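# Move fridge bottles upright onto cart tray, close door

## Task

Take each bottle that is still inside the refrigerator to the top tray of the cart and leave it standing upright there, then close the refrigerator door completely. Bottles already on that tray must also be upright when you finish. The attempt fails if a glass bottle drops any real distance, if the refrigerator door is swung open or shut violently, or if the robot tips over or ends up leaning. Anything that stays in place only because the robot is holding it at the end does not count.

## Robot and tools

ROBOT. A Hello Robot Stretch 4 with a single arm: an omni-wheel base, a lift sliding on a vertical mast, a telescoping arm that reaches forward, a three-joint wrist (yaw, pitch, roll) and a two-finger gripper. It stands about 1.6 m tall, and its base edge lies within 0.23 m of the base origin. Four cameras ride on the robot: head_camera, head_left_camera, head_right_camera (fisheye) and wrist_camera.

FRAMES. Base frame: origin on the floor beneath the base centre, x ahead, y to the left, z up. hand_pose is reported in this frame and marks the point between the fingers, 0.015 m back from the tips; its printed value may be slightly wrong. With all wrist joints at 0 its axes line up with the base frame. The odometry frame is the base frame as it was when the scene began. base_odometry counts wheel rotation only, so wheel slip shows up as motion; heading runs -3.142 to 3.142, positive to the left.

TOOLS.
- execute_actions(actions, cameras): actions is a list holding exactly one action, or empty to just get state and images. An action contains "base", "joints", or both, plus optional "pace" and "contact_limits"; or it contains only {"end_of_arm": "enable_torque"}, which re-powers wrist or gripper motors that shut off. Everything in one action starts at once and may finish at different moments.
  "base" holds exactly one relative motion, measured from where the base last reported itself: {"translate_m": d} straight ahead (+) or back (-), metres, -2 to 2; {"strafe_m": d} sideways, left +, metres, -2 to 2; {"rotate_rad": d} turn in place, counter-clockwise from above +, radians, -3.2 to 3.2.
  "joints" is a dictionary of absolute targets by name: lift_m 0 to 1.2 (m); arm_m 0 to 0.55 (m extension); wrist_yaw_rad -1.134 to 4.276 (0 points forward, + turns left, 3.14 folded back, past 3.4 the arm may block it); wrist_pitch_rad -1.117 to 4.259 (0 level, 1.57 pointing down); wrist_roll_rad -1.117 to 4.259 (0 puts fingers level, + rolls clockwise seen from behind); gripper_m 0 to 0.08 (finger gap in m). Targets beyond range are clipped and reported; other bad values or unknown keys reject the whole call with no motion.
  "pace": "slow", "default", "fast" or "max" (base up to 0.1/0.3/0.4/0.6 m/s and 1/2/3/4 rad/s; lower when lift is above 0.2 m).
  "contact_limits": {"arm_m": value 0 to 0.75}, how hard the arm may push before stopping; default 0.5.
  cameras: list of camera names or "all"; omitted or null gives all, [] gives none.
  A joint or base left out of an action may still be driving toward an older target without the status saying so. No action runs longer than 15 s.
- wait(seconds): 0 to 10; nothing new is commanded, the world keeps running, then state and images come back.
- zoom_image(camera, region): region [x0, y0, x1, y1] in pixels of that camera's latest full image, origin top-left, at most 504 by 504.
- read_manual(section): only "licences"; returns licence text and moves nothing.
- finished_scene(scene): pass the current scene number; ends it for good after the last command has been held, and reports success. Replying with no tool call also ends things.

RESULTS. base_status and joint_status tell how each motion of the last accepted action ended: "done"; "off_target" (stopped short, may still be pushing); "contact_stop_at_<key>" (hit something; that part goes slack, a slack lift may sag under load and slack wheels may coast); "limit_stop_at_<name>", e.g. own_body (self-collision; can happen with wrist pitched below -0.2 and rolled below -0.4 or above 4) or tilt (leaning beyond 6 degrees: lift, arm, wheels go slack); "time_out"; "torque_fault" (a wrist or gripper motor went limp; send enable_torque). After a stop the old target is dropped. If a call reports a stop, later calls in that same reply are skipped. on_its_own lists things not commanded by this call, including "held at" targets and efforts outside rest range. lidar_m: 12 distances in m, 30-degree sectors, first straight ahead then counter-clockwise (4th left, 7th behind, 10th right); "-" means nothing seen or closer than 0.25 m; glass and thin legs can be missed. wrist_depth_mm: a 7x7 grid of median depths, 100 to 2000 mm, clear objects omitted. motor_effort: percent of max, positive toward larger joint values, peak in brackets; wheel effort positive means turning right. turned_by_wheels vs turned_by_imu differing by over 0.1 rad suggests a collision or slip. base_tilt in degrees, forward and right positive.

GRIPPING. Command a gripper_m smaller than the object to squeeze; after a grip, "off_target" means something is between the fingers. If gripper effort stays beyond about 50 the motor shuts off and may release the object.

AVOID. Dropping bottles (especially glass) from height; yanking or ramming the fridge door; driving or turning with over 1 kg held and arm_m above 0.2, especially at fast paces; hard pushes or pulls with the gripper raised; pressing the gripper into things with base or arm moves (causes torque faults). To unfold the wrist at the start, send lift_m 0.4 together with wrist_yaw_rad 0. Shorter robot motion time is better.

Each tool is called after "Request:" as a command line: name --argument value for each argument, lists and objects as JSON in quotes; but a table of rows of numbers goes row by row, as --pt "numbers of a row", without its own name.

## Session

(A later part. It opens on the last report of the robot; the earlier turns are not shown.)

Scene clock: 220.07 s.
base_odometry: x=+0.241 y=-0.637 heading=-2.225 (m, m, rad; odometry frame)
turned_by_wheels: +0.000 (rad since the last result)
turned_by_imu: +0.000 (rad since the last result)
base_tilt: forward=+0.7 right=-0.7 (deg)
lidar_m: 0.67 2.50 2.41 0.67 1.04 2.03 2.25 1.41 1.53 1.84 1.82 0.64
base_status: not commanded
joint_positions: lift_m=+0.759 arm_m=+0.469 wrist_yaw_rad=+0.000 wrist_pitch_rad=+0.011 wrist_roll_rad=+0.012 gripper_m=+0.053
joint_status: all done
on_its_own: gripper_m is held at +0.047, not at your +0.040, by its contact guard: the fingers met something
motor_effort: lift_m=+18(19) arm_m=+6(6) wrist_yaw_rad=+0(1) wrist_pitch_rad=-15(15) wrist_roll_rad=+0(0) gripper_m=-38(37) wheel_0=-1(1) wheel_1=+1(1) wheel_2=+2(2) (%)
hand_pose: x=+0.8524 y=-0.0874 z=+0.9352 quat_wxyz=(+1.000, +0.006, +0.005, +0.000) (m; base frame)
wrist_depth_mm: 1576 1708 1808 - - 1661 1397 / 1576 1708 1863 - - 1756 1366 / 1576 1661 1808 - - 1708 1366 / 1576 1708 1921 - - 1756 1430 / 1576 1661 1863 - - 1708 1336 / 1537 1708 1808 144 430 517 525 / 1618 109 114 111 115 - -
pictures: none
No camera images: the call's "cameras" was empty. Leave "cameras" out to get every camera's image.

Request:
execute_actions --actions '[{"joints":{"lift_m":0.752},"pace":"slow"}]' --cameras '["wrist_camera","head_right_camera"]'

Scene clock: 230.10 s.
base_odometry: x=+0.241 y=-0.637 heading=-2.225 (m, m, rad; odometry frame)
turned_by_wheels: +0.000 (rad since the last result)
turned_by_imu: +0.000 (rad since the last result)
base_tilt: forward=+0.8 right=-0.8 (deg)
lidar_m: 0.66 2.51 2.42 0.68 1.00 2.01 2.23 1.40 1.51 1.83 1.83 0.58
base_status: not commanded
joint_positions: lift_m=+0.752 arm_m=+0.469 wrist_yaw_rad=+0.000 wrist_pitch_rad=+0.010 wrist_roll_rad=+0.012 gripper_m=+0.053
joint_status: all done
on_its_own: gripper_m is held at +0.047, not at your +0.040, by its contact guard: the fingers met something
motor_effort: lift_m=+17(17) arm_m=+6(6) wrist_yaw_rad=+0(0) wrist_pitch_rad=-12(15) wrist_roll_rad=-1(2) gripper_m=-36(37) wheel_0=-1(1) wheel_1=+1(1) wheel_2=+2(2) (%)
hand_pose: x=+0.8524 y=-0.0874 z=+0.9284 quat_wxyz=(+1.000, +0.006, +0.005, +0.000) (m; base frame)
wrist_depth_mm: 1537 1661 1863 - - 1661 1430 / 1576 1708 1921 - - 1661 1397 / 1618 1708 1863 - - 1708 1366 / 1537 1756 1863 - - 1708 1397 / 1618 1708 1921 - - 1661 1308 / 1576 1661 1808 144 415 521 521 / 1618 109 115 111 115 - -
pictures: head_right_camera, wrist_camera
Images, in order (width x height): head_right_camera 420x672, wrist_camera 616x392.

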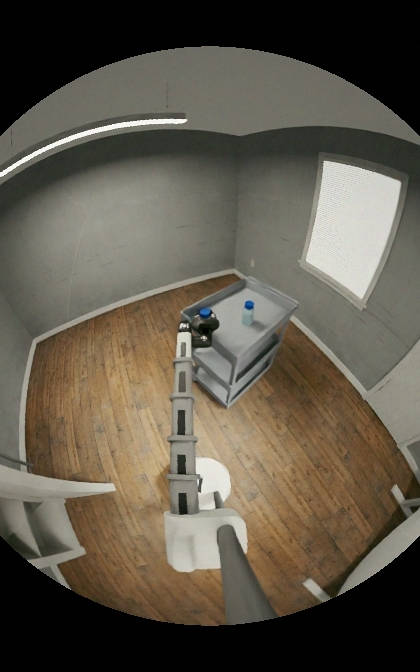

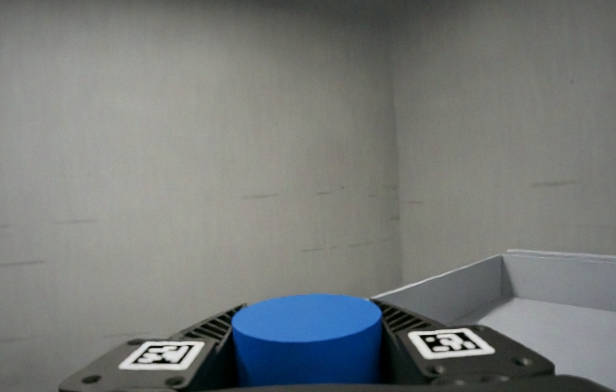

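Request:
execute_actions --actions '[{"joints":{"lift_m":0.747},"pace":"slow"}]' --cameras '["wrist_camera"]'

Scene clock: 234.90 s.
base_odometry: x=+0.241 y=-0.637 heading=-2.225 (m, m, rad; odometry frame)
turned_by_wheels: +0.000 (rad since the last result)
turned_by_imu: +0.000 (rad since the last result)
base_tilt: forward=+0.6 right=-0.8 (deg)
lidar_m: 0.67 2.50 2.42 0.67 1.02 2.04 2.25 1.40 1.50 1.83 1.82 0.59
base_status: not commanded
joint_positions: lift_m=+0.748 arm_m=+0.469 wrist_yaw_rad=+0.000 wrist_pitch_rad=+0.004 wrist_roll_rad=+0.013 gripper_m=+0.053
joint_status: all done
on_its_own: gripper_m is held at +0.047, not at your +0.040, by its contact guard: the fingers met something
motor_effort: lift_m=+14(17) arm_m=+6(6) wrist_yaw_rad=+0(0) wrist_pitch_rad=+6(13) wrist_roll_rad=-4(3) gripper_m=-36(36) wheel_0=-1(1) wheel_1=+1(1) wheel_2=+2(2) (%)
hand_pose: x=+0.8524 y=-0.0874 z=+0.9250 quat_wxyz=(+1.000, +0.007, +0.002, +0.000) (m; base frame)
wrist_depth_mm: 1576 1708 1863 - - 1661 1397 / 1576 1756 1863 - - 1708 1366 / 1576 1708 1863 - - 1708 1366 / 1576 1708 1921 - - 1708 1397 / 1576 1618 1863 - - 1708 1397 / 1576 1708 1808 143 421 517 521 / 1537 109 115 111 115 - -
pictures: wrist_camera
Images, in order (width x height): wrist_camera 616x392.

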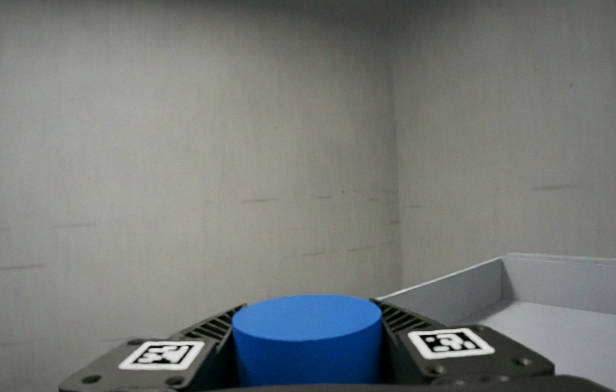

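The bottle is in contact. Releasing it.

Request:
execute_actions --actions '[{"joints":{"lift_m":0.751,"gripper_m":0.08},"pace":"slow"}]' --cameras '["wrist_camera"]'

Request:
execute_actions --actions '[{"joints":{"lift_m":0.80}}]' --cameras '[]'

Request:
execute_actions --actions '[{"joints":{"arm_m":0.0},"base":{"translate_m":-0.1},"pace":"fast"}]' --cameras '["wrist_camera","head_camera"]'

Scene clock: 242.73 s.
base_odometry: x=+0.241 y=-0.637 heading=-2.225 (m, m, rad; odometry frame)
turned_by_wheels: +0.000 (rad since the last result)
turned_by_imu: +0.000 (rad since the last result)
base_tilt: forward=+0.7 right=-0.9 (deg)
lidar_m: 0.65 2.52 2.41 0.69 1.01 1.97 2.24 1.41 1.51 1.85 1.81 0.61
base_status: not commanded
joint_positions: lift_m=+0.751 arm_m=+0.469 wrist_yaw_rad=+0.000 wrist_pitch_rad=+0.008 wrist_roll_rad=+0.013 gripper_m=+0.080
joint_status: all done
motor_effort: lift_m=+24(24) arm_m=+6(6) wrist_yaw_rad=+1(1) wrist_pitch_rad=-7(7) wrist_roll_rad=-2(3) gripper_m=+2(35) wheel_0=-1(1) wheel_1=+1(1) wheel_2=+2(2) (%)
hand_pose: x=+0.8524 y=-0.0875 z=+0.9272 quat_wxyz=(+1.000, +0.006, +0.004, +0.000) (m; base frame)
wrist_depth_mm: 1661 1661 1863 - - 1661 1397 / 1618 1756 1808 - - 1618 1366 / 1576 1708 1863 - - 1708 1397 / 1576 1661 1863 - - 1756 1366 / 1537 1661 1863 - - 1661 1308 / 1618 1756 1808 144 413 517 521 / - 108 128 110 124 - -
pictures: wrist_camera
Images, in order (width x height): wrist_camera 616x392.

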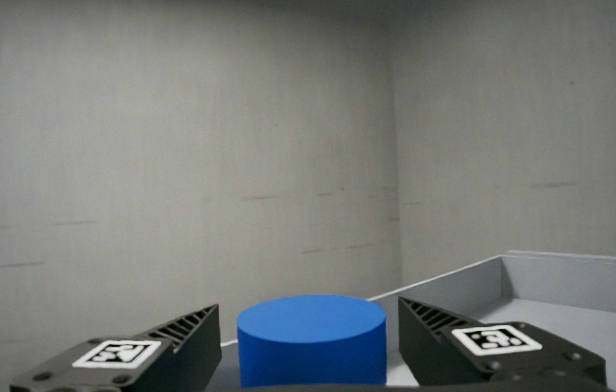

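Scene clock: 243.83 s.
base_odometry: x=+0.241 y=-0.637 heading=-2.225 (m, m, rad; odometry frame)
turned_by_wheels: +0.000 (rad since the last result)
turned_by_imu: +0.000 (rad since the last result)
base_tilt: forward=+0.7 right=-0.7 (deg)
lidar_m: 0.66 2.50 2.44 0.67 0.99 2.02 2.23 1.42 1.51 1.81 1.82 0.62
base_status: not commanded
joint_positions: lift_m=+0.800 arm_m=+0.469 wrist_yaw_rad=+0.000 wrist_pitch_rad=+0.008 wrist_roll_rad=+0.013 gripper_m=+0.080
joint_status: all done
motor_effort: lift_m=+24(23) arm_m=+6(6) wrist_yaw_rad=+1(0) wrist_pitch_rad=-9(7) wrist_roll_rad=+1(2) gripper_m=+1(3) wheel_0=-1(1) wheel_1=+1(1) wheel_2=+2(2) (%)
hand_pose: x=+0.8524 y=-0.0875 z=+0.9762 quat_wxyz=(+1.000, +0.006, +0.004, +0.000) (m; base frame)
wrist_depth_mm: 1618 1708 1921 - - 1618 1397 / 1537 1756 1863 - - 1708 1397 / 1537 1756 1863 - - 1708 1366 / 1576 1808 1921 - - 1708 1397 / 1618 1708 1863 - - 1708 1430 / 1537 1708 1863 - - 585 554 / - 108 1008 - 392 - -
pictures: none
No camera images: the call's "cameras" was empty. Leave "cameras" out to get every camera's image.

Scene clock: 245.90 s.
base_odometry: x=+0.302 y=-0.558 heading=-2.225 (m, m, rad; odometry frame)
turned_by_wheels: +0.000 (rad since the last result)
turned_by_imu: +0.000 (rad since the last result)
base_tilt: forward=+0.7 right=-0.8 (deg)
lidar_m: 0.71 2.59 2.38 0.68 1.26 1.97 2.16 1.32 1.41 1.88 1.87 0.71
base_status: done
joint_positions: lift_m=+0.800 arm_m=+0.001 wrist_yaw_rad=+0.000 wrist_pitch_rad=+0.008 wrist_roll_rad=+0.013 gripper_m=+0.080
joint_status: all done
motor_effort: lift_m=+24(24) arm_m=-7(7) wrist_yaw_rad=+0(1) wrist_pitch_rad=-8(10) wrist_roll_rad=-2(1) gripper_m=+1(2) wheel_0=+0(5) wheel_1=+2(4) wheel_2=-1(10) (%)
hand_pose: x=+0.3848 y=-0.0875 z=+0.9762 quat_wxyz=(+1.000, +0.006, +0.004, +0.000) (m; base frame)
wrist_depth_mm: - - - - - 1921 1618 / - - - - - - 1618 / - - - - - - 1576 / - - - - - - 1576 / - - - - 1098 991 1430 / - - - 661 741 603 820 / - 108 473 - 484 - -
pictures: head_camera, wrist_camera
Images, in order (width x height): head_camera 420x560, wrist_camera 616x392.

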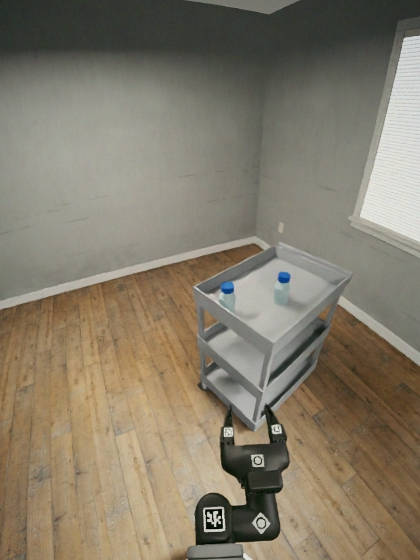

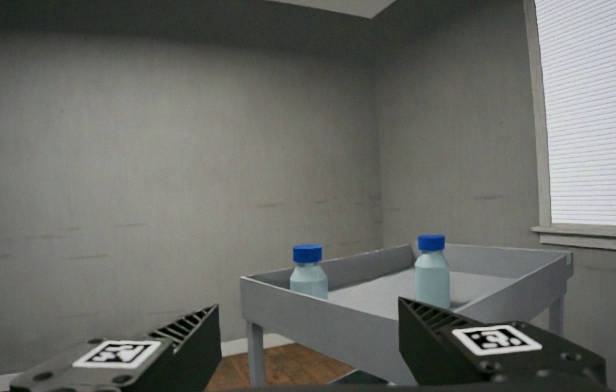

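Request:
execute_actions --actions '[{"joints":{"lift_m":0.875},"base":{"rotate_rad":2.04},"pace":"fast"}]' --cameras '[]'

Request:
execute_actions --actions '[{"base":{"strafe_m":0.07},"pace":"fast"}]' --cameras '[]'

Request:
execute_actions --actions '[{"joints":{"arm_m":0.35},"base":{"translate_m":0.5},"pace":"fast"}]' --cameras '["wrist_camera","head_camera"]'

Scene clock: 259.23 s.
base_odometry: x=+0.302 y=-0.558 heading=-0.185 (m, m, rad; odometry frame)
turned_by_wheels: +2.040 (rad since the last result)
turned_by_imu: +2.018 (rad since the last result)
base_tilt: forward=+0.7 right=-0.7 (deg)
lidar_m: 1.12 1.93 2.15 1.31 1.36 1.89 1.86 0.72 0.70 2.61 2.50 0.66
base_status: done
joint_positions: lift_m=+0.875 arm_m=+0.001 wrist_yaw_rad=+0.000 wrist_pitch_rad=+0.008 wrist_roll_rad=+0.013 gripper_m=+0.080
joint_status: all done
motor_effort: lift_m=+24(24) arm_m=-7(7) wrist_yaw_rad=+0(0) wrist_pitch_rad=-8(10) wrist_roll_rad=-1(0) gripper_m=+1(2) wheel_0=-1(4) wheel_1=+1(5) wheel_2=-1(7) (%)
hand_pose: x=+0.3848 y=-0.0874 z=+1.0513 quat_wxyz=(+1.000, +0.006, +0.004, +0.000) (m; base frame)
wrist_depth_mm: 1618 1576 1281 1464 750 402 1499 / 1618 1661 1255 1430 788 402 1576 / 1661 1618 1160 1430 820 404 1576 / 1618 1576 1182 1464 866 404 1576 / 1661 1618 1205 1499 878 407 1576 / 1661 1618 1281 1499 904 404 1537 / - 109 634 1281 904 - -
pictures: none
No camera images: the call's "cameras" was empty. Leave "cameras" out to get every camera's image.

Scene clock: 260.37 s.
base_odometry: x=+0.315 y=-0.489 heading=-0.185 (m, m, rad; odometry frame)
turned_by_wheels: +0.000 (rad since the last result)
turned_by_imu: +0.000 (rad since the last result)
base_tilt: forward=+0.8 right=-0.8 (deg)
lidar_m: 1.26 1.96 2.08 1.24 1.29 1.86 1.86 0.83 0.75 2.68 2.51 0.70
base_status: done
joint_positions: lift_m=+0.875 arm_m=+0.001 wrist_yaw_rad=+0.000 wrist_pitch_rad=+0.008 wrist_roll_rad=+0.013 gripper_m=+0.080
joint_status: not commanded
motor_effort: lift_m=+24(24) arm_m=-7(7) wrist_yaw_rad=+0(0) wrist_pitch_rad=-9(7) wrist_roll_rad=-1(2) gripper_m=+3(2) wheel_0=+1(9) wheel_1=-2(10) wheel_2=-1(3) (%)
hand_pose: x=+0.3848 y=-0.0874 z=+1.0513 quat_wxyz=(+1.000, +0.006, +0.004, +0.000) (m; base frame)
wrist_depth_mm: 1661 1618 1366 1464 1060 496 404 / 1618 1661 1336 1464 1025 512 402 / 1618 1576 1229 1464 1060 525 404 / 1661 1661 1308 1499 1060 530 404 / 1618 1618 1205 1464 1025 544 404 / 1661 1661 1042 1464 1042 466 404 / - 109 621 1281 1042 - -
pictures: none
No camera images: the call's "cameras" was empty. Leave "cameras" out to get every camera's image.

Scene clock: 263.17 s.
base_odometry: x=+0.807 y=-0.581 heading=-0.185 (m, m, rad; odometry frame)
turned_by_wheels: +0.000 (rad since the last result)
turned_by_imu: +0.000 (rad since the last result)
base_tilt: forward=+0.6 right=-0.9 (deg)
lidar_m: 0.79 1.41 2.02 1.97 1.36 1.82 2.36 1.14 1.31 2.69 0.33 0.48
base_status: done
joint_positions: lift_m=+0.875 arm_m=+0.349 wrist_yaw_rad=+0.000 wrist_pitch_rad=+0.008 wrist_roll_rad=+0.013 gripper_m=+0.080
joint_status: all done
motor_effort: lift_m=+24(24) arm_m=+6(9) wrist_yaw_rad=-1(1) wrist_pitch_rad=-8(8) wrist_roll_rad=-1(0) gripper_m=+3(2) wheel_0=+1(7) wheel_1=+0(5) wheel_2=+1(9) (%)
hand_pose: x=+0.7325 y=-0.0874 z=+1.0513 quat_wxyz=(+1.000, +0.006, +0.004, +0.000) (m; base frame)
wrist_depth_mm: 306 387 413 430 436 421 351 / 304 442 603 627 640 504 357 / 306 442 661 654 640 517 364 / 303 436 661 647 647 530 362 / 300 430 661 647 647 535 373 / 294 415 569 466 415 455 373 / - 109 256 382 336 - -
pictures: head_camera, wrist_camera
Images, in order (width x height): head_camera 420x560, wrist_camera 616x392.

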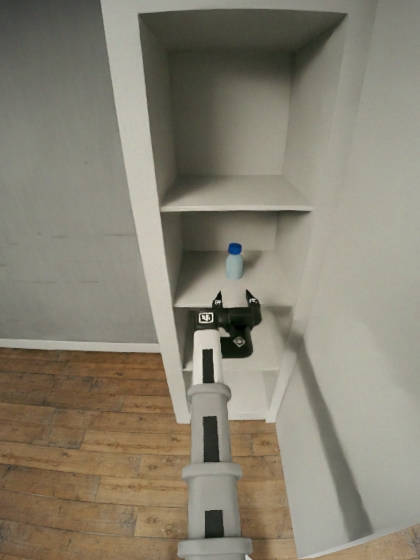

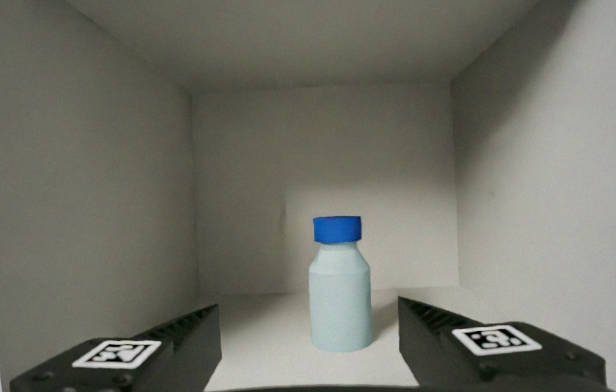

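Request:
execute_actions --actions '[{"joints":{"lift_m":0.894},"base":{"rotate_rad":-0.029}}]' --cameras '[]'

Request:
execute_actions --actions '[{"joints":{"arm_m":0.41},"base":{"translate_m":0.12}}]' --cameras '["wrist_camera","head_right_camera"]'

Scene clock: 283.37 s.
base_odometry: x=+0.807 y=-0.581 heading=-0.214 (m, m, rad; odometry frame)
turned_by_wheels: -0.029 (rad since the last result)
turned_by_imu: -0.028 (rad since the last result)
base_tilt: forward=+0.7 right=-0.9 (deg)
lidar_m: 0.77 0.82 1.95 2.01 1.36 1.75 2.33 1.15 1.30 2.70 0.34 0.47
base_status: done
joint_positions: lift_m=+0.894 arm_m=+0.349 wrist_yaw_rad=+0.000 wrist_pitch_rad=+0.008 wrist_roll_rad=+0.013 gripper_m=+0.080
joint_status: all done
motor_effort: lift_m=+24(25) arm_m=+6(6) wrist_yaw_rad=+0(1) wrist_pitch_rad=-10(8) wrist_roll_rad=-1(1) gripper_m=+1(0) wheel_0=+0(8) wheel_1=+2(3) wheel_2=-1(5) (%)
hand_pose: x=+0.7325 y=-0.0875 z=+1.0702 quat_wxyz=(+1.000, +0.006, +0.004, +0.000) (m; base frame)
wrist_depth_mm: 330 355 373 384 392 379 310 / 342 469 549 569 585 439 314 / 342 500 654 654 647 449 322 / 340 496 654 654 654 455 327 / 332 492 647 654 654 462 327 / 329 473 634 404 603 399 330 / - 109 277 399 373 - -
pictures: none
No camera images: the call's "cameras" was empty. Leave "cameras" out to get every camera's image.

Scene clock: 285.03 s.
base_odometry: x=+0.924 y=-0.607 heading=-0.214 (m, m, rad; odometry frame)
turned_by_wheels: +0.000 (rad since the last result)
turned_by_imu: +0.000 (rad since the last result)
base_tilt: forward=+0.9 right=-1.0 (deg)
lidar_m: 0.65 0.68 1.79 1.96 1.40 1.76 2.45 1.22 1.42 0.30 0.31 0.47
base_status: done
joint_positions: lift_m=+0.894 arm_m=+0.409 wrist_yaw_rad=+0.000 wrist_pitch_rad=+0.008 wrist_roll_rad=+0.013 gripper_m=+0.080
joint_status: all done
motor_effort: lift_m=+24(25) arm_m=+6(8) wrist_yaw_rad=+0(1) wrist_pitch_rad=-7(7) wrist_roll_rad=-1(1) gripper_m=+3(1) wheel_0=+1(5) wheel_1=+0(7) wheel_2=+0(7) (%)
hand_pose: x=+0.7924 y=-0.0874 z=+1.0702 quat_wxyz=(+1.000, +0.006, +0.004, +0.000) (m; base frame)
wrist_depth_mm: 334 357 375 387 394 382 315 / 334 462 477 477 477 449 322 / 334 477 477 473 477 459 329 / 336 477 477 477 473 466 334 / 329 480 477 477 480 473 334 / 325 466 477 232 477 407 336 / - 109 274 225 232 - -
pictures: head_right_camera, wrist_camera
Images, in order (width x height): head_right_camera 420x672, wrist_camera 616x392.

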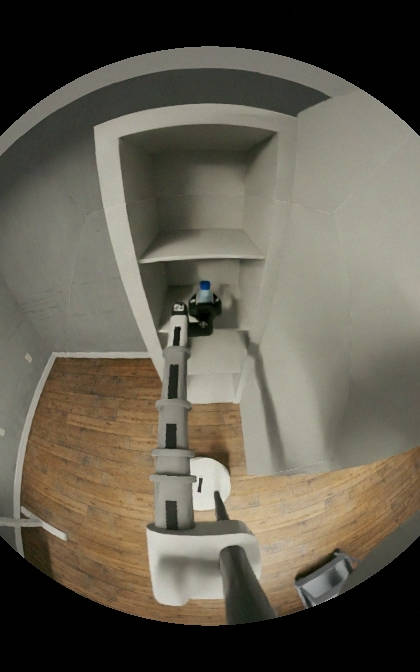

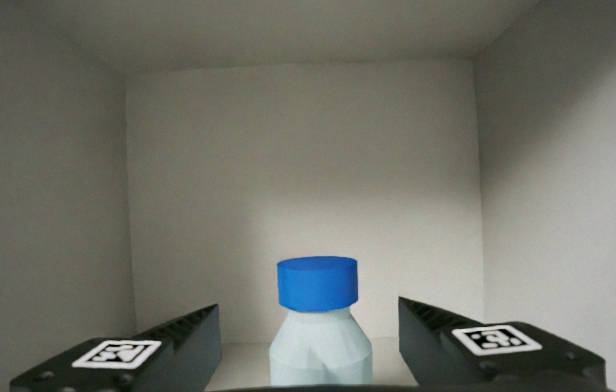

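Request:
execute_actions --actions '[{"joints":{"arm_m":0.47,"lift_m":0.891},"base":{"strafe_m":-0.006}}]' --cameras '[]'

Request:
execute_actions --actions '[{"joints":{"arm_m":0.526}}]' --cameras '["wrist_camera"]'

Scene clock: 291.33 s.
base_odometry: x=+0.923 y=-0.613 heading=-0.214 (m, m, rad; odometry frame)
turned_by_wheels: +0.000 (rad since the last result)
turned_by_imu: +0.000 (rad since the last result)
base_tilt: forward=+0.7 right=-0.9 (deg)
lidar_m: 0.65 0.67 1.79 2.01 1.39 1.80 2.47 1.24 1.41 0.31 0.31 0.46
base_status: done
joint_positions: lift_m=+0.891 arm_m=+0.469 wrist_yaw_rad=+0.000 wrist_pitch_rad=+0.008 wrist_roll_rad=+0.013 gripper_m=+0.080
joint_status: all done
motor_effort: lift_m=+17(20) arm_m=+6(9) wrist_yaw_rad=+0(0) wrist_pitch_rad=-10(7) wrist_roll_rad=-1(0) gripper_m=+2(2) wheel_0=+0(7) wheel_1=+1(6) wheel_2=-1(2) (%)
hand_pose: x=+0.8524 y=-0.0874 z=+1.0678 quat_wxyz=(+1.000, +0.006, +0.004, +0.000) (m; base frame)
wrist_depth_mm: 338 364 379 392 397 384 307 / 343 418 418 418 415 413 314 / 343 418 413 418 415 415 320 / 342 421 415 415 418 415 324 / 338 421 418 418 418 415 327 / 329 421 415 167 418 397 327 / - 108 175 172 189 - -
pictures: none
No camera images: the call's "cameras" was empty. Leave "cameras" out to get every camera's image.

Scene clock: 292.37 s.
base_odometry: x=+0.923 y=-0.613 heading=-0.214 (m, m, rad; odometry frame)
turned_by_wheels: +0.000 (rad since the last result)
turned_by_imu: +0.000 (rad since the last result)
base_tilt: forward=+0.8 right=-0.7 (deg)
lidar_m: 0.64 0.69 1.79 2.00 1.40 1.76 2.44 1.23 1.41 0.30 0.31 0.47
base_status: not commanded
joint_positions: lift_m=+0.891 arm_m=+0.525 wrist_yaw_rad=+0.000 wrist_pitch_rad=+0.008 wrist_roll_rad=+0.013 gripper_m=+0.080
joint_status: all done
motor_effort: lift_m=+17(17) arm_m=+6(7) wrist_yaw_rad=+0(0) wrist_pitch_rad=-7(8) wrist_roll_rad=-2(0) gripper_m=+1(1) wheel_0=+0(0) wheel_1=+1(1) wheel_2=-1(1) (%)
hand_pose: x=+0.9084 y=-0.0874 z=+1.0678 quat_wxyz=(+1.000, +0.006, +0.004, +0.000) (m; base frame)
wrist_depth_mm: 338 359 362 359 359 362 310 / 342 364 364 362 362 357 315 / 342 364 362 364 362 359 324 / 338 362 362 362 362 359 327 / 334 366 362 362 362 362 330 / 329 364 362 141 147 362 329 / - 109 128 110 124 - -
pictures: wrist_camera
Images, in order (width x height): wrist_camera 616x392.

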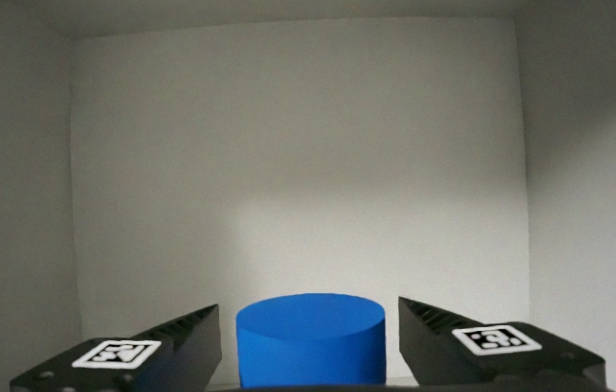

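Request:
execute_actions --actions '[{"joints":{"gripper_m":0.04}}]' --cameras '[]'

Request:
execute_actions --actions '[{"joints":{"lift_m":0.915}}]' --cameras '["wrist_camera"]'

Scene clock: 299.93 s.
base_odometry: x=+0.923 y=-0.613 heading=-0.214 (m, m, rad; odometry frame)
turned_by_wheels: +0.000 (rad since the last result)
turned_by_imu: +0.000 (rad since the last result)
base_tilt: forward=+0.7 right=-0.8 (deg)
lidar_m: 0.65 0.68 1.80 2.00 1.42 1.77 2.46 1.25 1.43 0.30 0.30 0.42
base_status: not commanded
joint_positions: lift_m=+0.891 arm_m=+0.525 wrist_yaw_rad=+0.000 wrist_pitch_rad=+0.008 wrist_roll_rad=+0.013 gripper_m=+0.053
joint_status: gripper_m off_target (ended at +0.053, target +0.040)
on_its_own: gripper_m is held at +0.047, not at your +0.040, by its contact guard: the fingers met something
motor_effort: lift_m=+17(17) arm_m=+6(7) wrist_yaw_rad=+1(1) wrist_pitch_rad=-8(9) wrist_roll_rad=-1(1) gripper_m=-37(39) wheel_0=+0(0) wheel_1=+1(1) wheel_2=-1(1) (%)
hand_pose: x=+0.9084 y=-0.0875 z=+1.0678 quat_wxyz=(+1.000, +0.006, +0.004, +0.000) (m; base frame)
wrist_depth_mm: 336 362 362 359 362 357 312 / 343 362 362 359 357 362 315 / 342 364 362 364 362 359 320 / 340 364 362 359 359 362 325 / 336 362 364 362 359 359 329 / 329 366 364 141 155 359 327 / 325 109 114 110 114 - -
pictures: none
No camera images: the call's "cameras" was empty. Leave "cameras" out to get every camera's image.

Scene clock: 300.80 s.
base_odometry: x=+0.923 y=-0.613 heading=-0.214 (m, m, rad; odometry frame)
turned_by_wheels: +0.000 (rad since the last result)
turned_by_imu: +0.000 (rad since the last result)
base_tilt: forward=+0.8 right=-0.8 (deg)
lidar_m: 0.64 0.69 1.81 1.99 1.41 1.76 2.49 1.26 1.41 0.32 0.31 0.47
base_status: not commanded
joint_positions: lift_m=+0.915 arm_m=+0.525 wrist_yaw_rad=+0.000 wrist_pitch_rad=+0.011 wrist_roll_rad=+0.013 gripper_m=+0.053
joint_status: all done
on_its_own: gripper_m is held at +0.047, not at your +0.040, by its contact guard: the fingers met something
motor_effort: lift_m=+26(28) arm_m=+6(6) wrist_yaw_rad=+1(1) wrist_pitch_rad=-17(17) wrist_roll_rad=-2(1) gripper_m=-37(36) wheel_0=+0(1) wheel_1=+0(0) wheel_2=-1(1) (%)
hand_pose: x=+0.9084 y=-0.0875 z=+1.0905 quat_wxyz=(+1.000, +0.006, +0.005, +0.000) (m; base frame)
wrist_depth_mm: 314 320 338 345 349 345 307 / 343 362 359 362 359 359 317 / 342 364 359 359 359 357 324 / 340 362 362 362 359 357 327 / 336 364 362 362 359 359 329 / 330 364 364 141 155 359 329 / 325 109 114 110 114 - -
pictures: wrist_camera
Images, in order (width x height): wrist_camera 616x392.

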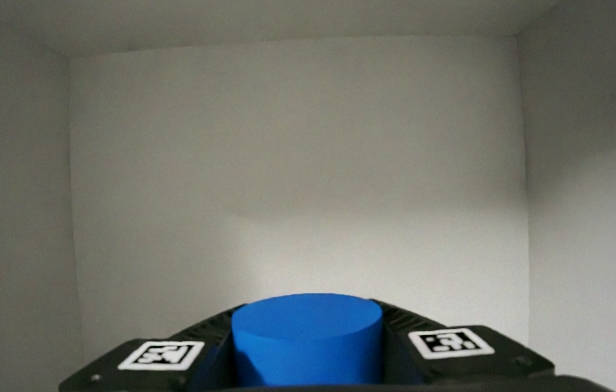

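Request:
execute_actions --actions '[{"joints":{"arm_m":0.0},"base":{"translate_m":-0.67}}]' --cameras '[]'

Request:
execute_actions --actions '[{"joints":{"lift_m":0.87},"base":{"rotate_rad":-2.03}}]' --cameras '["wrist_camera","head_camera"]'

Scene clock: 311.13 s.
base_odometry: x=+0.268 y=-0.470 heading=-0.215 (m, m, rad; odometry frame)
turned_by_wheels: +0.000 (rad since the last result)
turned_by_imu: +0.001 (rad since the last result)
base_tilt: forward=+0.8 right=-0.9 (deg)
lidar_m: 1.31 1.97 2.11 1.22 1.27 1.82 1.79 0.91 0.72 2.69 2.64 0.75
base_status: done
joint_positions: lift_m=+0.915 arm_m=+0.001 wrist_yaw_rad=+0.000 wrist_pitch_rad=+0.011 wrist_roll_rad=+0.013 gripper_m=+0.053
joint_status: all done
on_its_own: gripper_m is held at +0.047, not at your +0.040, by its contact guard: the fingers met something
motor_effort: lift_m=+25(26) arm_m=-6(7) wrist_yaw_rad=+1(1) wrist_pitch_rad=-17(18) wrist_roll_rad=-1(0) gripper_m=-36(37) wheel_0=-1(4) wheel_1=-1(5) wheel_2=-1(9) (%)
hand_pose: x=+0.3847 y=-0.0875 z=+1.0905 quat_wxyz=(+1.000, +0.006, +0.005, +0.000) (m; base frame)
wrist_depth_mm: 1661 1618 1281 1397 946 469 1576 / 1661 1618 1308 1499 976 488 1618 / 1618 1661 1281 1576 1008 492 1618 / 1708 1661 1464 1499 1042 508 1618 / 1708 1661 1397 1537 1098 508 1661 / 1661 1661 1118 141 155 473 1618 / 1618 109 114 110 114 - 1661
pictures: none
No camera images: the call's "cameras" was empty. Leave "cameras" out to get every camera's image.

Scene clock: 313.50 s.
base_odometry: x=+0.268 y=-0.470 heading=-2.245 (m, m, rad; odometry frame)
turned_by_wheels: -2.030 (rad since the last result)
turned_by_imu: -2.007 (rad since the last result)
base_tilt: forward=+0.9 right=-0.7 (deg)
lidar_m: 0.73 2.67 2.49 0.74 1.32 2.00 2.05 1.23 1.31 1.82 1.81 0.82
base_status: done
joint_positions: lift_m=+0.870 arm_m=+0.001 wrist_yaw_rad=+0.000 wrist_pitch_rad=+0.011 wrist_roll_rad=+0.013 gripper_m=+0.053
joint_status: all done
on_its_own: gripper_m is held at +0.047, not at your +0.040, by its contact guard: the fingers met something
motor_effort: lift_m=+19(23) arm_m=-7(7) wrist_yaw_rad=+1(1) wrist_pitch_rad=-16(17) wrist_roll_rad=-2(1) gripper_m=-38(38) wheel_0=+0(5) wheel_1=-1(6) wheel_2=+0(6) (%)
hand_pose: x=+0.3847 y=-0.0875 z=+1.0460 quat_wxyz=(+1.000, +0.006, +0.005, +0.000) (m; base frame)
wrist_depth_mm: - - - - - 1808 1537 / - - - - - 1921 1537 / - - - - - 1921 1537 / - - - - - 1863 1537 / - - - - - 1808 1537 / - - 820 141 155 854 1576 / - 109 114 110 114 - 1499
pictures: head_camera, wrist_camera
Images, in order (width x height): head_camera 420x560, wrist_camera 616x392.

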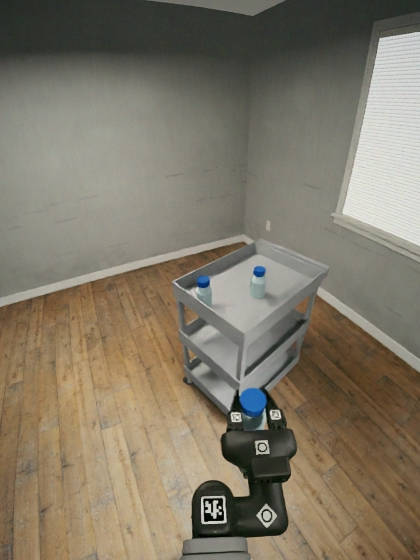

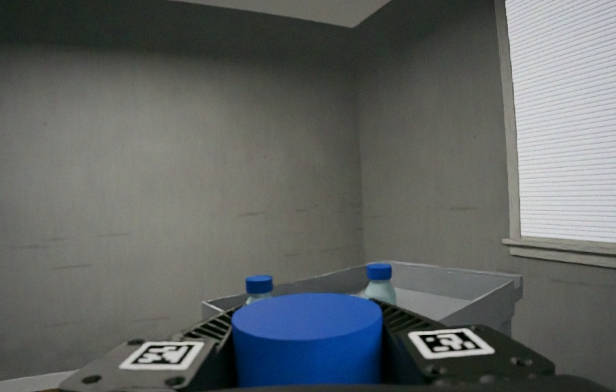

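Request:
execute_actions --actions '[{"joints":{"arm_m":0.51},"base":{"rotate_rad":-0.038}}]' --cameras '["wrist_camera","head_camera"]'

Scene clock: 323.70 s.
base_odometry: x=+0.268 y=-0.470 heading=-2.282 (m, m, rad; odometry frame)
turned_by_wheels: -0.038 (rad since the last result)
turned_by_imu: -0.037 (rad since the last result)
base_tilt: forward=+0.6 right=-0.9 (deg)
lidar_m: 0.71 2.67 2.55 0.75 1.31 1.99 2.10 1.22 1.31 1.84 1.81 0.85
base_status: done
joint_positions: lift_m=+0.870 arm_m=+0.509 wrist_yaw_rad=+0.000 wrist_pitch_rad=+0.011 wrist_roll_rad=+0.013 gripper_m=+0.053
joint_status: all done
on_its_own: gripper_m is held at +0.047, not at your +0.040, by its contact guard: the fingers met something
motor_effort: lift_m=+19(19) arm_m=+6(7) wrist_yaw_rad=-1(1) wrist_pitch_rad=-17(17) wrist_roll_rad=-1(1) gripper_m=-37(37) wheel_0=+1(5) wheel_1=+1(4) wheel_2=-1(5) (%)
hand_pose: x=+0.8924 y=-0.0874 z=+1.0460 quat_wxyz=(+1.000, +0.006, +0.005, +0.000) (m; base frame)
wrist_depth_mm: 1661 1808 - - - 1537 1281 / 1708 1863 - - - 1537 1281 / 1708 1863 - - - 1576 1281 / 1708 1808 - - - 1576 1308 / 1708 1863 - - - 1618 1281 / 1708 1808 1983 141 155 1464 1308 / 1708 109 114 110 114 - 512
pictures: head_camera, wrist_camera
Images, in order (width x height): head_camera 420x560, wrist_camera 616x392.

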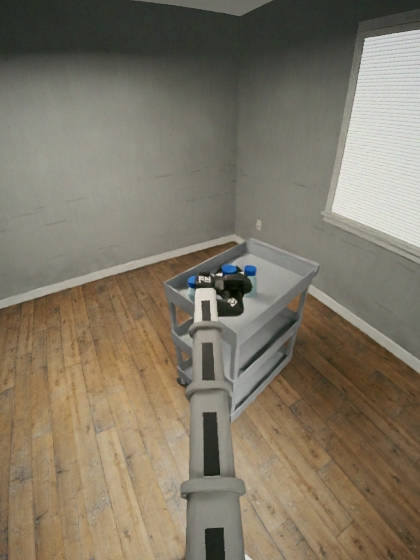

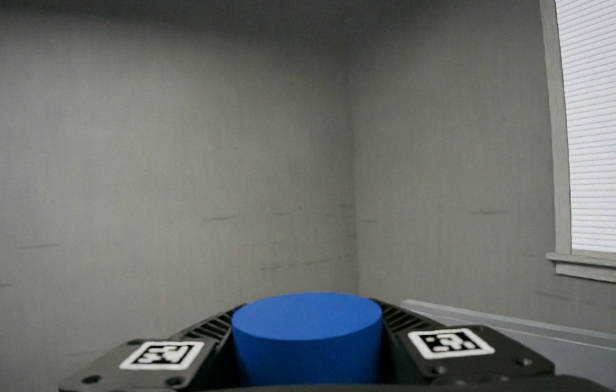

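Request:
execute_actions --actions '[{"joints":{"lift_m":0.768}}]' --cameras '["wrist_camera","head_camera"]'

Request:
execute_actions --actions '[{"joints":{"lift_m":0.753},"pace":"slow"}]' --cameras '[]'

Scene clock: 330.13 s.
base_odometry: x=+0.268 y=-0.470 heading=-2.282 (m, m, rad; odometry frame)
turned_by_wheels: +0.000 (rad since the last result)
turned_by_imu: +0.000 (rad since the last result)
base_tilt: forward=+0.8 right=-0.9 (deg)
lidar_m: 0.70 2.67 2.58 0.76 1.32 2.01 2.09 1.24 1.30 1.84 1.81 0.88
base_status: not commanded
joint_positions: lift_m=+0.768 arm_m=+0.509 wrist_yaw_rad=+0.000 wrist_pitch_rad=+0.011 wrist_roll_rad=+0.013 gripper_m=+0.053
joint_status: all done
on_its_own: gripper_m is held at +0.047, not at your +0.040, by its contact guard: the fingers met something
motor_effort: lift_m=+18(19) arm_m=+6(6) wrist_yaw_rad=+0(0) wrist_pitch_rad=-16(17) wrist_roll_rad=-1(1) gripper_m=-37(38) wheel_0=+2(1) wheel_1=+1(2) wheel_2=-1(1) (%)
hand_pose: x=+0.8924 y=-0.0874 z=+0.9440 quat_wxyz=(+1.000, +0.006, +0.006, +0.000) (m; base frame)
wrist_depth_mm: 1661 1863 - - - 1537 1255 / 1661 1808 - - - 1576 1255 / 1661 1808 - - - 1618 1281 / 1708 1863 - - - 1537 1281 / 1661 1808 - - 1983 1397 1255 / 1661 238 449 141 155 492 512 / 345 109 114 110 114 - -
pictures: head_camera, wrist_camera
Images, in order (width x height): head_camera 420x560, wrist_camera 616x392.

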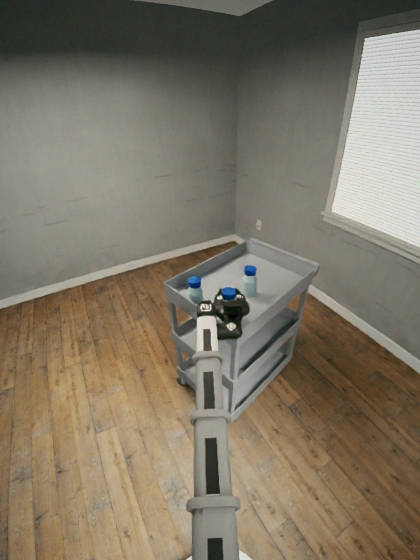

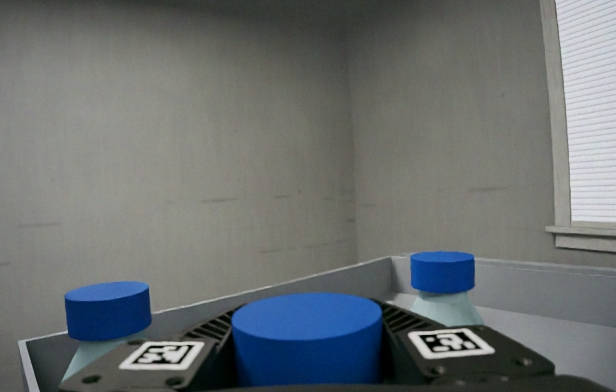

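Scene clock: 330.97 s.
base_odometry: x=+0.268 y=-0.470 heading=-2.282 (m, m, rad; odometry frame)
turned_by_wheels: +0.000 (rad since the last result)
turned_by_imu: +0.000 (rad since the last result)
base_tilt: forward=+0.7 right=-0.9 (deg)
lidar_m: 0.70 2.68 2.56 0.74 1.31 1.98 2.11 1.23 1.30 1.85 1.78 0.88
base_status: not commanded
joint_positions: lift_m=+0.753 arm_m=+0.509 wrist_yaw_rad=+0.000 wrist_pitch_rad=+0.011 wrist_roll_rad=+0.013 gripper_m=+0.053
joint_status: all done
on_its_own: gripper_m is held at +0.047, not at your +0.040, by its contact guard: the fingers met something
motor_effort: lift_m=+18(17) arm_m=+6(6) wrist_yaw_rad=-1(1) wrist_pitch_rad=-18(17) wrist_roll_rad=+0(0) gripper_m=-38(37) wheel_0=+2(1) wheel_1=+1(1) wheel_2=-1(1) (%)
hand_pose: x=+0.8924 y=-0.0874 z=+0.9291 quat_wxyz=(+1.000, +0.006, +0.006, +0.000) (m; base frame)
wrist_depth_mm: 1661 1863 - - - 1499 1281 / 1661 1863 - - - 1499 1281 / 1708 1808 - - - 1576 1255 / 1661 1863 - - - 1576 1281 / 1708 1863 - - 723 597 1255 / 362 229 445 141 155 309 504 / 334 109 114 110 114 - -
pictures: none
No camera images: the call's "cameras" was empty. Leave "cameras" out to get every camera's image.

Request:
execute_actions --actions '[{"joints":{"lift_m":0.748},"pace":"slow"}]' --cameras '["wrist_camera"]'

Scene clock: 338.00 s.
base_odometry: x=+0.268 y=-0.470 heading=-2.282 (m, m, rad; odometry frame)
turned_by_wheels: +0.000 (rad since the last result)
turned_by_imu: +0.000 (rad since the last result)
base_tilt: forward=+0.9 right=-0.9 (deg)
lidar_m: 0.71 2.66 2.56 0.74 1.33 2.00 2.10 1.24 1.31 1.88 1.80 0.88
base_status: not commanded
joint_positions: lift_m=+0.748 arm_m=+0.509 wrist_yaw_rad=+0.000 wrist_pitch_rad=+0.006 wrist_roll_rad=+0.013 gripper_m=+0.053
joint_status: all done
on_its_own: gripper_m is held at +0.047, not at your +0.040, by its contact guard: the fingers met something
motor_effort: lift_m=+15(19) arm_m=+6(6) wrist_yaw_rad=+0(1) wrist_pitch_rad=-3(18) wrist_roll_rad=+0(2) gripper_m=-36(36) wheel_0=+2(2) wheel_1=+1(1) wheel_2=-1(1) (%)
hand_pose: x=+0.8924 y=-0.0874 z=+0.9254 quat_wxyz=(+1.000, +0.006, +0.003, +0.000) (m; base frame)
wrist_depth_mm: 1661 1808 - - - 1537 1281 / 1661 1863 - - - 1537 1281 / 1618 1808 - - - 1576 1281 / 1661 1921 - - - 1576 1281 / 1756 1808 - - 723 597 1229 / 362 229 445 141 289 455 500 / 334 109 114 110 114 - -
pictures: wrist_camera
Images, in order (width x height): wrist_camera 616x392.

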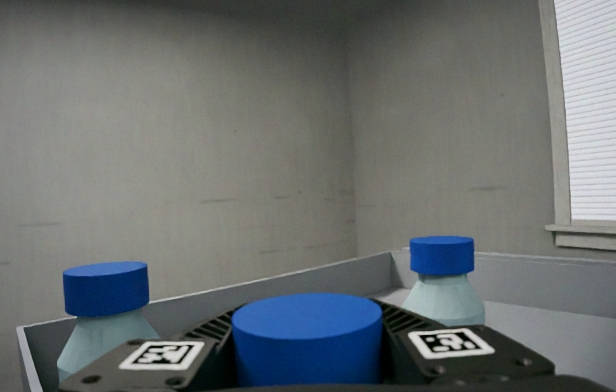

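Request:
execute_actions --actions '[{"joints":{"gripper_m":0.075}}]' --cameras '["wrist_camera"]'

Request:
execute_actions --actions '[{"joints":{"lift_m":0.80}}]' --cameras '[]'

Request:
execute_actions --actions '[{"joints":{"arm_m":0.0},"pace":"fast"}]'

Scene clock: 345.90 s.
base_odometry: x=+0.268 y=-0.470 heading=-2.282 (m, m, rad; odometry frame)
turned_by_wheels: +0.000 (rad since the last result)
turned_by_imu: +0.000 (rad since the last result)
base_tilt: forward=+0.8 right=-0.7 (deg)
lidar_m: 0.75 2.67 2.56 0.73 1.31 2.00 2.10 1.25 1.32 1.85 1.82 0.88
base_status: not commanded
joint_positions: lift_m=+0.748 arm_m=+0.509 wrist_yaw_rad=+0.000 wrist_pitch_rad=+0.008 wrist_roll_rad=+0.013 gripper_m=+0.075
joint_status: all done
motor_effort: lift_m=+17(17) arm_m=+6(6) wrist_yaw_rad=+1(1) wrist_pitch_rad=-8(8) wrist_roll_rad=-2(1) gripper_m=+3(37) wheel_0=+1(1) wheel_1=+1(1) wheel_2=-1(1) (%)
hand_pose: x=+0.8924 y=-0.0875 z=+0.9249 quat_wxyz=(+1.000, +0.006, +0.004, +0.000) (m; base frame)
wrist_depth_mm: 1661 1808 - - - 1537 1281 / 1708 1863 - - - 1537 1308 / 1708 1808 - - - 1576 1281 / 1661 1863 - - - 1576 1308 / 1708 1863 - - 715 597 1229 / 362 229 455 136 147 297 504 / 340 108 121 109 121 - -
pictures: wrist_camera
Images, in order (width x height): wrist_camera 616x392.

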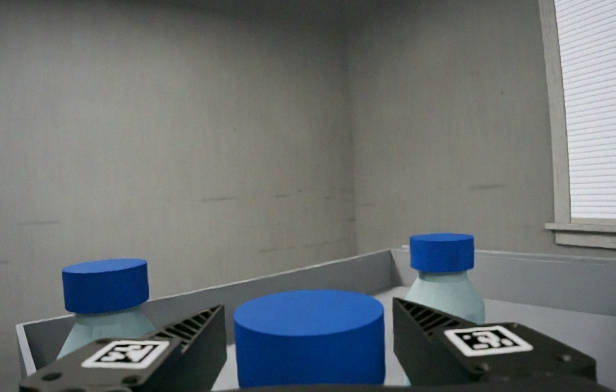

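Scene clock: 347.03 s.
base_odometry: x=+0.268 y=-0.470 heading=-2.282 (m, m, rad; odometry frame)
turned_by_wheels: +0.000 (rad since the last result)
turned_by_imu: +0.000 (rad since the last result)
base_tilt: forward=+0.7 right=-0.8 (deg)
lidar_m: 0.71 2.67 2.56 0.74 1.32 2.01 2.09 1.22 1.32 1.85 1.79 0.87
base_status: not commanded
joint_positions: lift_m=+0.800 arm_m=+0.509 wrist_yaw_rad=+0.000 wrist_pitch_rad=+0.008 wrist_roll_rad=+0.013 gripper_m=+0.075
joint_status: all done
motor_effort: lift_m=+24(27) arm_m=+6(6) wrist_yaw_rad=+1(1) wrist_pitch_rad=-8(7) wrist_roll_rad=-1(1) gripper_m=+2(2) wheel_0=+2(2) wheel_1=+2(1) wheel_2=+0(0) (%)
hand_pose: x=+0.8924 y=-0.0875 z=+0.9763 quat_wxyz=(+1.000, +0.006, +0.004, +0.000) (m; base frame)
wrist_depth_mm: 1708 1808 - - - 1576 1308 / 1708 1808 - - - 1537 1255 / 1708 1863 - - - 1618 1308 / 1708 1863 - - - 1576 1255 / 1708 1808 - - - 1576 1308 / 1708 1808 - 621 661 549 525 / 1661 108 154 521 312 - -
pictures: none
No camera images: the call's "cameras" was empty. Leave "cameras" out to get every camera's image.

Scene clock: 349.17 s.
base_odometry: x=+0.268 y=-0.470 heading=-2.282 (m, m, rad; odometry frame)
turned_by_wheels: +0.000 (rad since the last result)
turned_by_imu: +0.000 (rad since the last result)
base_tilt: forward=+0.7 right=-0.7 (deg)
lidar_m: 0.72 2.67 2.57 0.75 1.31 1.98 2.10 1.24 1.30 1.86 1.80 0.90
base_status: not commanded
joint_positions: lift_m=+0.800 arm_m=+0.001 wrist_yaw_rad=+0.000 wrist_pitch_rad=+0.008 wrist_roll_rad=+0.013 gripper_m=+0.075
joint_status: all done
motor_effort: lift_m=+24(24) arm_m=-7(8) wrist_yaw_rad=+0(1) wrist_pitch_rad=-8(8) wrist_roll_rad=+0(1) gripper_m=+1(2) wheel_0=+2(1) wheel_1=+1(1) wheel_2=+0(0) (%)
hand_pose: x=+0.3847 y=-0.0875 z=+0.9762 quat_wxyz=(+1.000, +0.006, +0.004, +0.000) (m; base frame)
wrist_depth_mm: - - - - - 1756 1499 / - - - - - 1808 1499 / - - - - - 1808 1499 / - - - - - 1921 1499 / - - - 1182 1078 1661 1499 / - - 676 603 569 854 1537 / - 109 153 535 357 - -
pictures: head_camera, head_left_camera, head_right_camera, wrist_camera
Images, in order (width x height): head_camera 420x560, head_left_camera 420x672, head_right_camera 420x672, wrist_camera 616x392.

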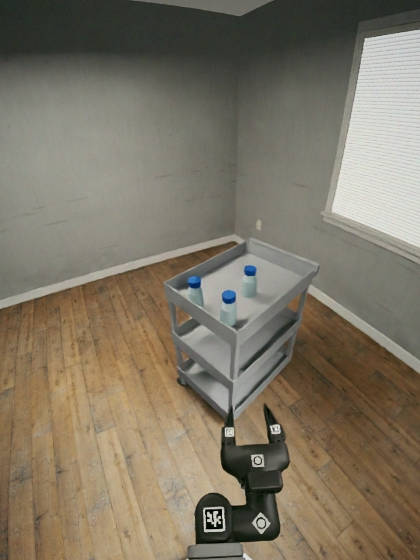

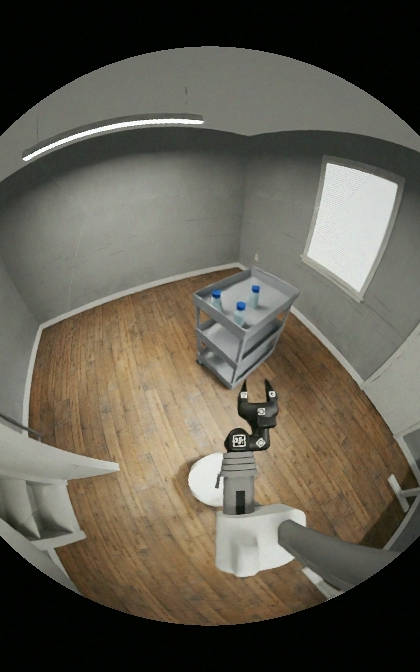

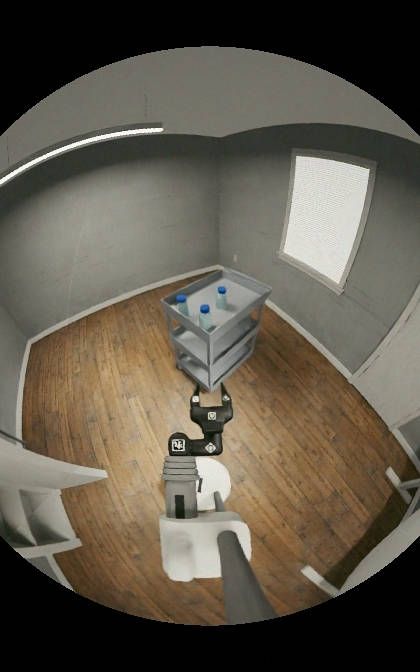

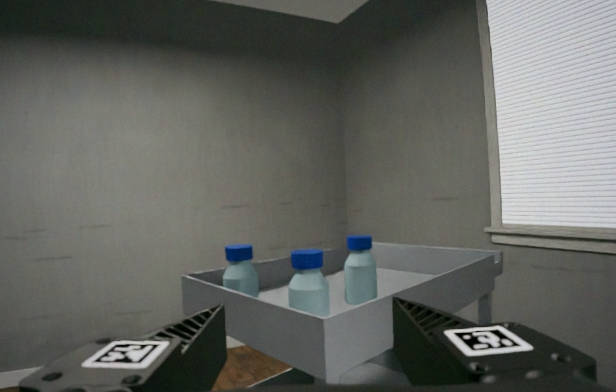

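Request:
execute_actions --actions '[{"joints":{"lift_m":0.3,"gripper_m":0.0},"base":{"rotate_rad":1.168},"pace":"fast"}]' --cameras '[]'

Request:
execute_actions --actions '[{"base":{"translate_m":0.89},"pace":"fast"}]' --cameras '[]'

Request:
execute_actions --actions '[{"base":{"rotate_rad":1.5}}]' --cameras '["head_camera","head_left_camera"]'

Scene clock: 373.17 s.
base_odometry: x=+0.268 y=-0.470 heading=-1.115 (m, m, rad; odometry frame)
turned_by_wheels: +1.168 (rad since the last result)
turned_by_imu: +1.155 (rad since the last result)
base_tilt: forward=+0.8 right=-0.8 (deg)
lidar_m: 2.32 0.75 1.31 2.09 2.03 1.23 1.36 1.80 1.80 0.74 0.72 2.66
base_status: done
joint_positions: lift_m=+0.300 arm_m=+0.001 wrist_yaw_rad=+0.000 wrist_pitch_rad=+0.008 wrist_roll_rad=+0.013 gripper_m=+0.000
joint_status: all done
motor_effort: lift_m=+17(21) arm_m=-7(7) wrist_yaw_rad=+0(0) wrist_pitch_rad=-7(6) wrist_roll_rad=+0(1) gripper_m=-1(1) wheel_0=-1(6) wheel_1=-1(7) wheel_2=+0(7) (%)
hand_pose: x=+0.3848 y=-0.0874 z=+0.4768 quat_wxyz=(+1.000, +0.006, +0.004, +0.000) (m; base frame)
wrist_depth_mm: 1537 1808 - - - - - / 1537 1808 - - - - - / 1537 1756 - - - - - / 1537 1756 - - - - - / 1499 1756 - - - - - / 1464 1661 1756 1708 1708 1576 1499 / 1138 1205 1182 - - 1098 1078
pictures: none
No camera images: the call's "cameras" was empty. Leave "cameras" out to get every camera's image.

Scene clock: 376.73 s.
base_odometry: x=+0.660 y=-1.269 heading=-1.115 (m, m, rad; odometry frame)
turned_by_wheels: +0.000 (rad since the last result)
turned_by_imu: -0.001 (rad since the last result)
base_tilt: forward=+0.7 right=-0.8 (deg)
lidar_m: 1.63 1.33 0.66 0.27 0.28 2.04 3.02 2.42 0.89 2.50 2.02 2.00
base_status: done
joint_positions: lift_m=+0.300 arm_m=+0.001 wrist_yaw_rad=+0.000 wrist_pitch_rad=+0.008 wrist_roll_rad=+0.013 gripper_m=+0.000
joint_status: not commanded
motor_effort: lift_m=+17(17) arm_m=-7(7) wrist_yaw_rad=+0(0) wrist_pitch_rad=-8(8) wrist_roll_rad=+0(1) gripper_m=-3(2) wheel_0=-1(7) wheel_1=-1(2) wheel_2=-1(12) (%)
hand_pose: x=+0.3847 y=-0.0874 z=+0.4768 quat_wxyz=(+1.000, +0.006, +0.004, +0.000) (m; base frame)
wrist_depth_mm: 1078 1255 1537 - 1863 1618 1464 / 1078 1255 1537 - 1863 1618 1464 / 1042 1229 1537 - 1863 1661 1464 / 1060 1229 1537 - 1921 1618 1430 / 1060 1229 1499 1921 1921 1618 1430 / 1042 1229 1499 1756 1708 1618 1397 / 1060 1160 1182 - - 1098 1098
pictures: none
No camera images: the call's "cameras" was empty. Leave "cameras" out to get every camera's image.

Scene clock: 378.73 s.
base_odometry: x=+0.660 y=-1.269 heading=+0.385 (m, m, rad; odometry frame)
turned_by_wheels: +1.500 (rad since the last result)
turned_by_imu: +1.484 (rad since the last result)
base_tilt: forward=+0.7 right=-0.9 (deg)
lidar_m: 0.30 0.28 2.00 2.08 2.41 0.90 0.90 2.03 2.01 1.77 1.35 0.95
base_status: done
joint_positions: lift_m=+0.300 arm_m=+0.001 wrist_yaw_rad=+0.000 wrist_pitch_rad=+0.008 wrist_roll_rad=+0.013 gripper_m=+0.000
joint_status: not commanded
motor_effort: lift_m=+17(18) arm_m=-7(7) wrist_yaw_rad=+0(0) wrist_pitch_rad=-8(10) wrist_roll_rad=+0(1) gripper_m=-1(3) wheel_0=+0(8) wheel_1=+0(5) wheel_2=+0(6) (%)
hand_pose: x=+0.3847 y=-0.0874 z=+0.4768 quat_wxyz=(+1.000, +0.006, +0.004, +0.000) (m; base frame)
wrist_depth_mm: 202 241 309 415 732 991 904 / 202 242 306 410 707 991 891 / 202 242 306 410 707 976 891 / 201 240 303 402 691 976 904 / 200 240 301 402 683 991 904 / 198 236 298 347 683 1008 904 / 196 234 266 - - 960 904
pictures: head_camera, head_left_camera
Images, in order (width x height): head_camera 420x560, head_left_camera 420x672.

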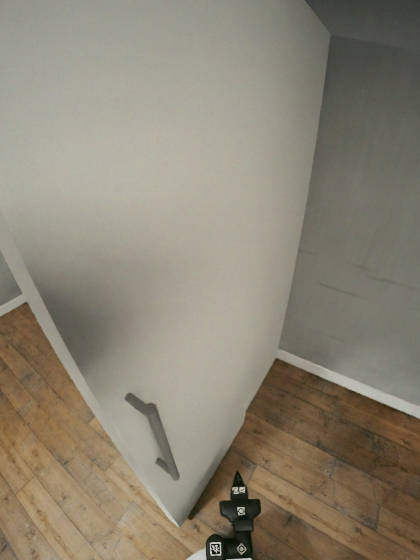

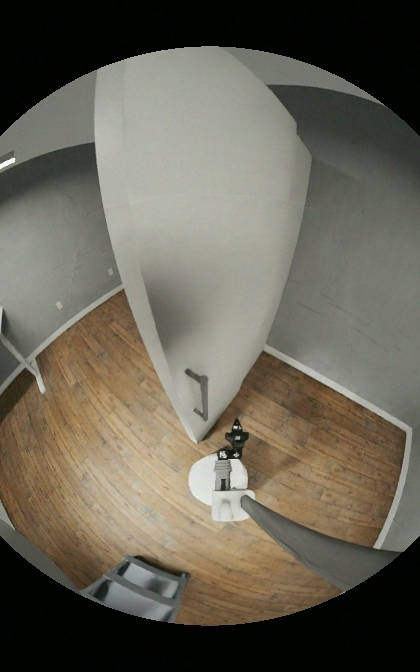

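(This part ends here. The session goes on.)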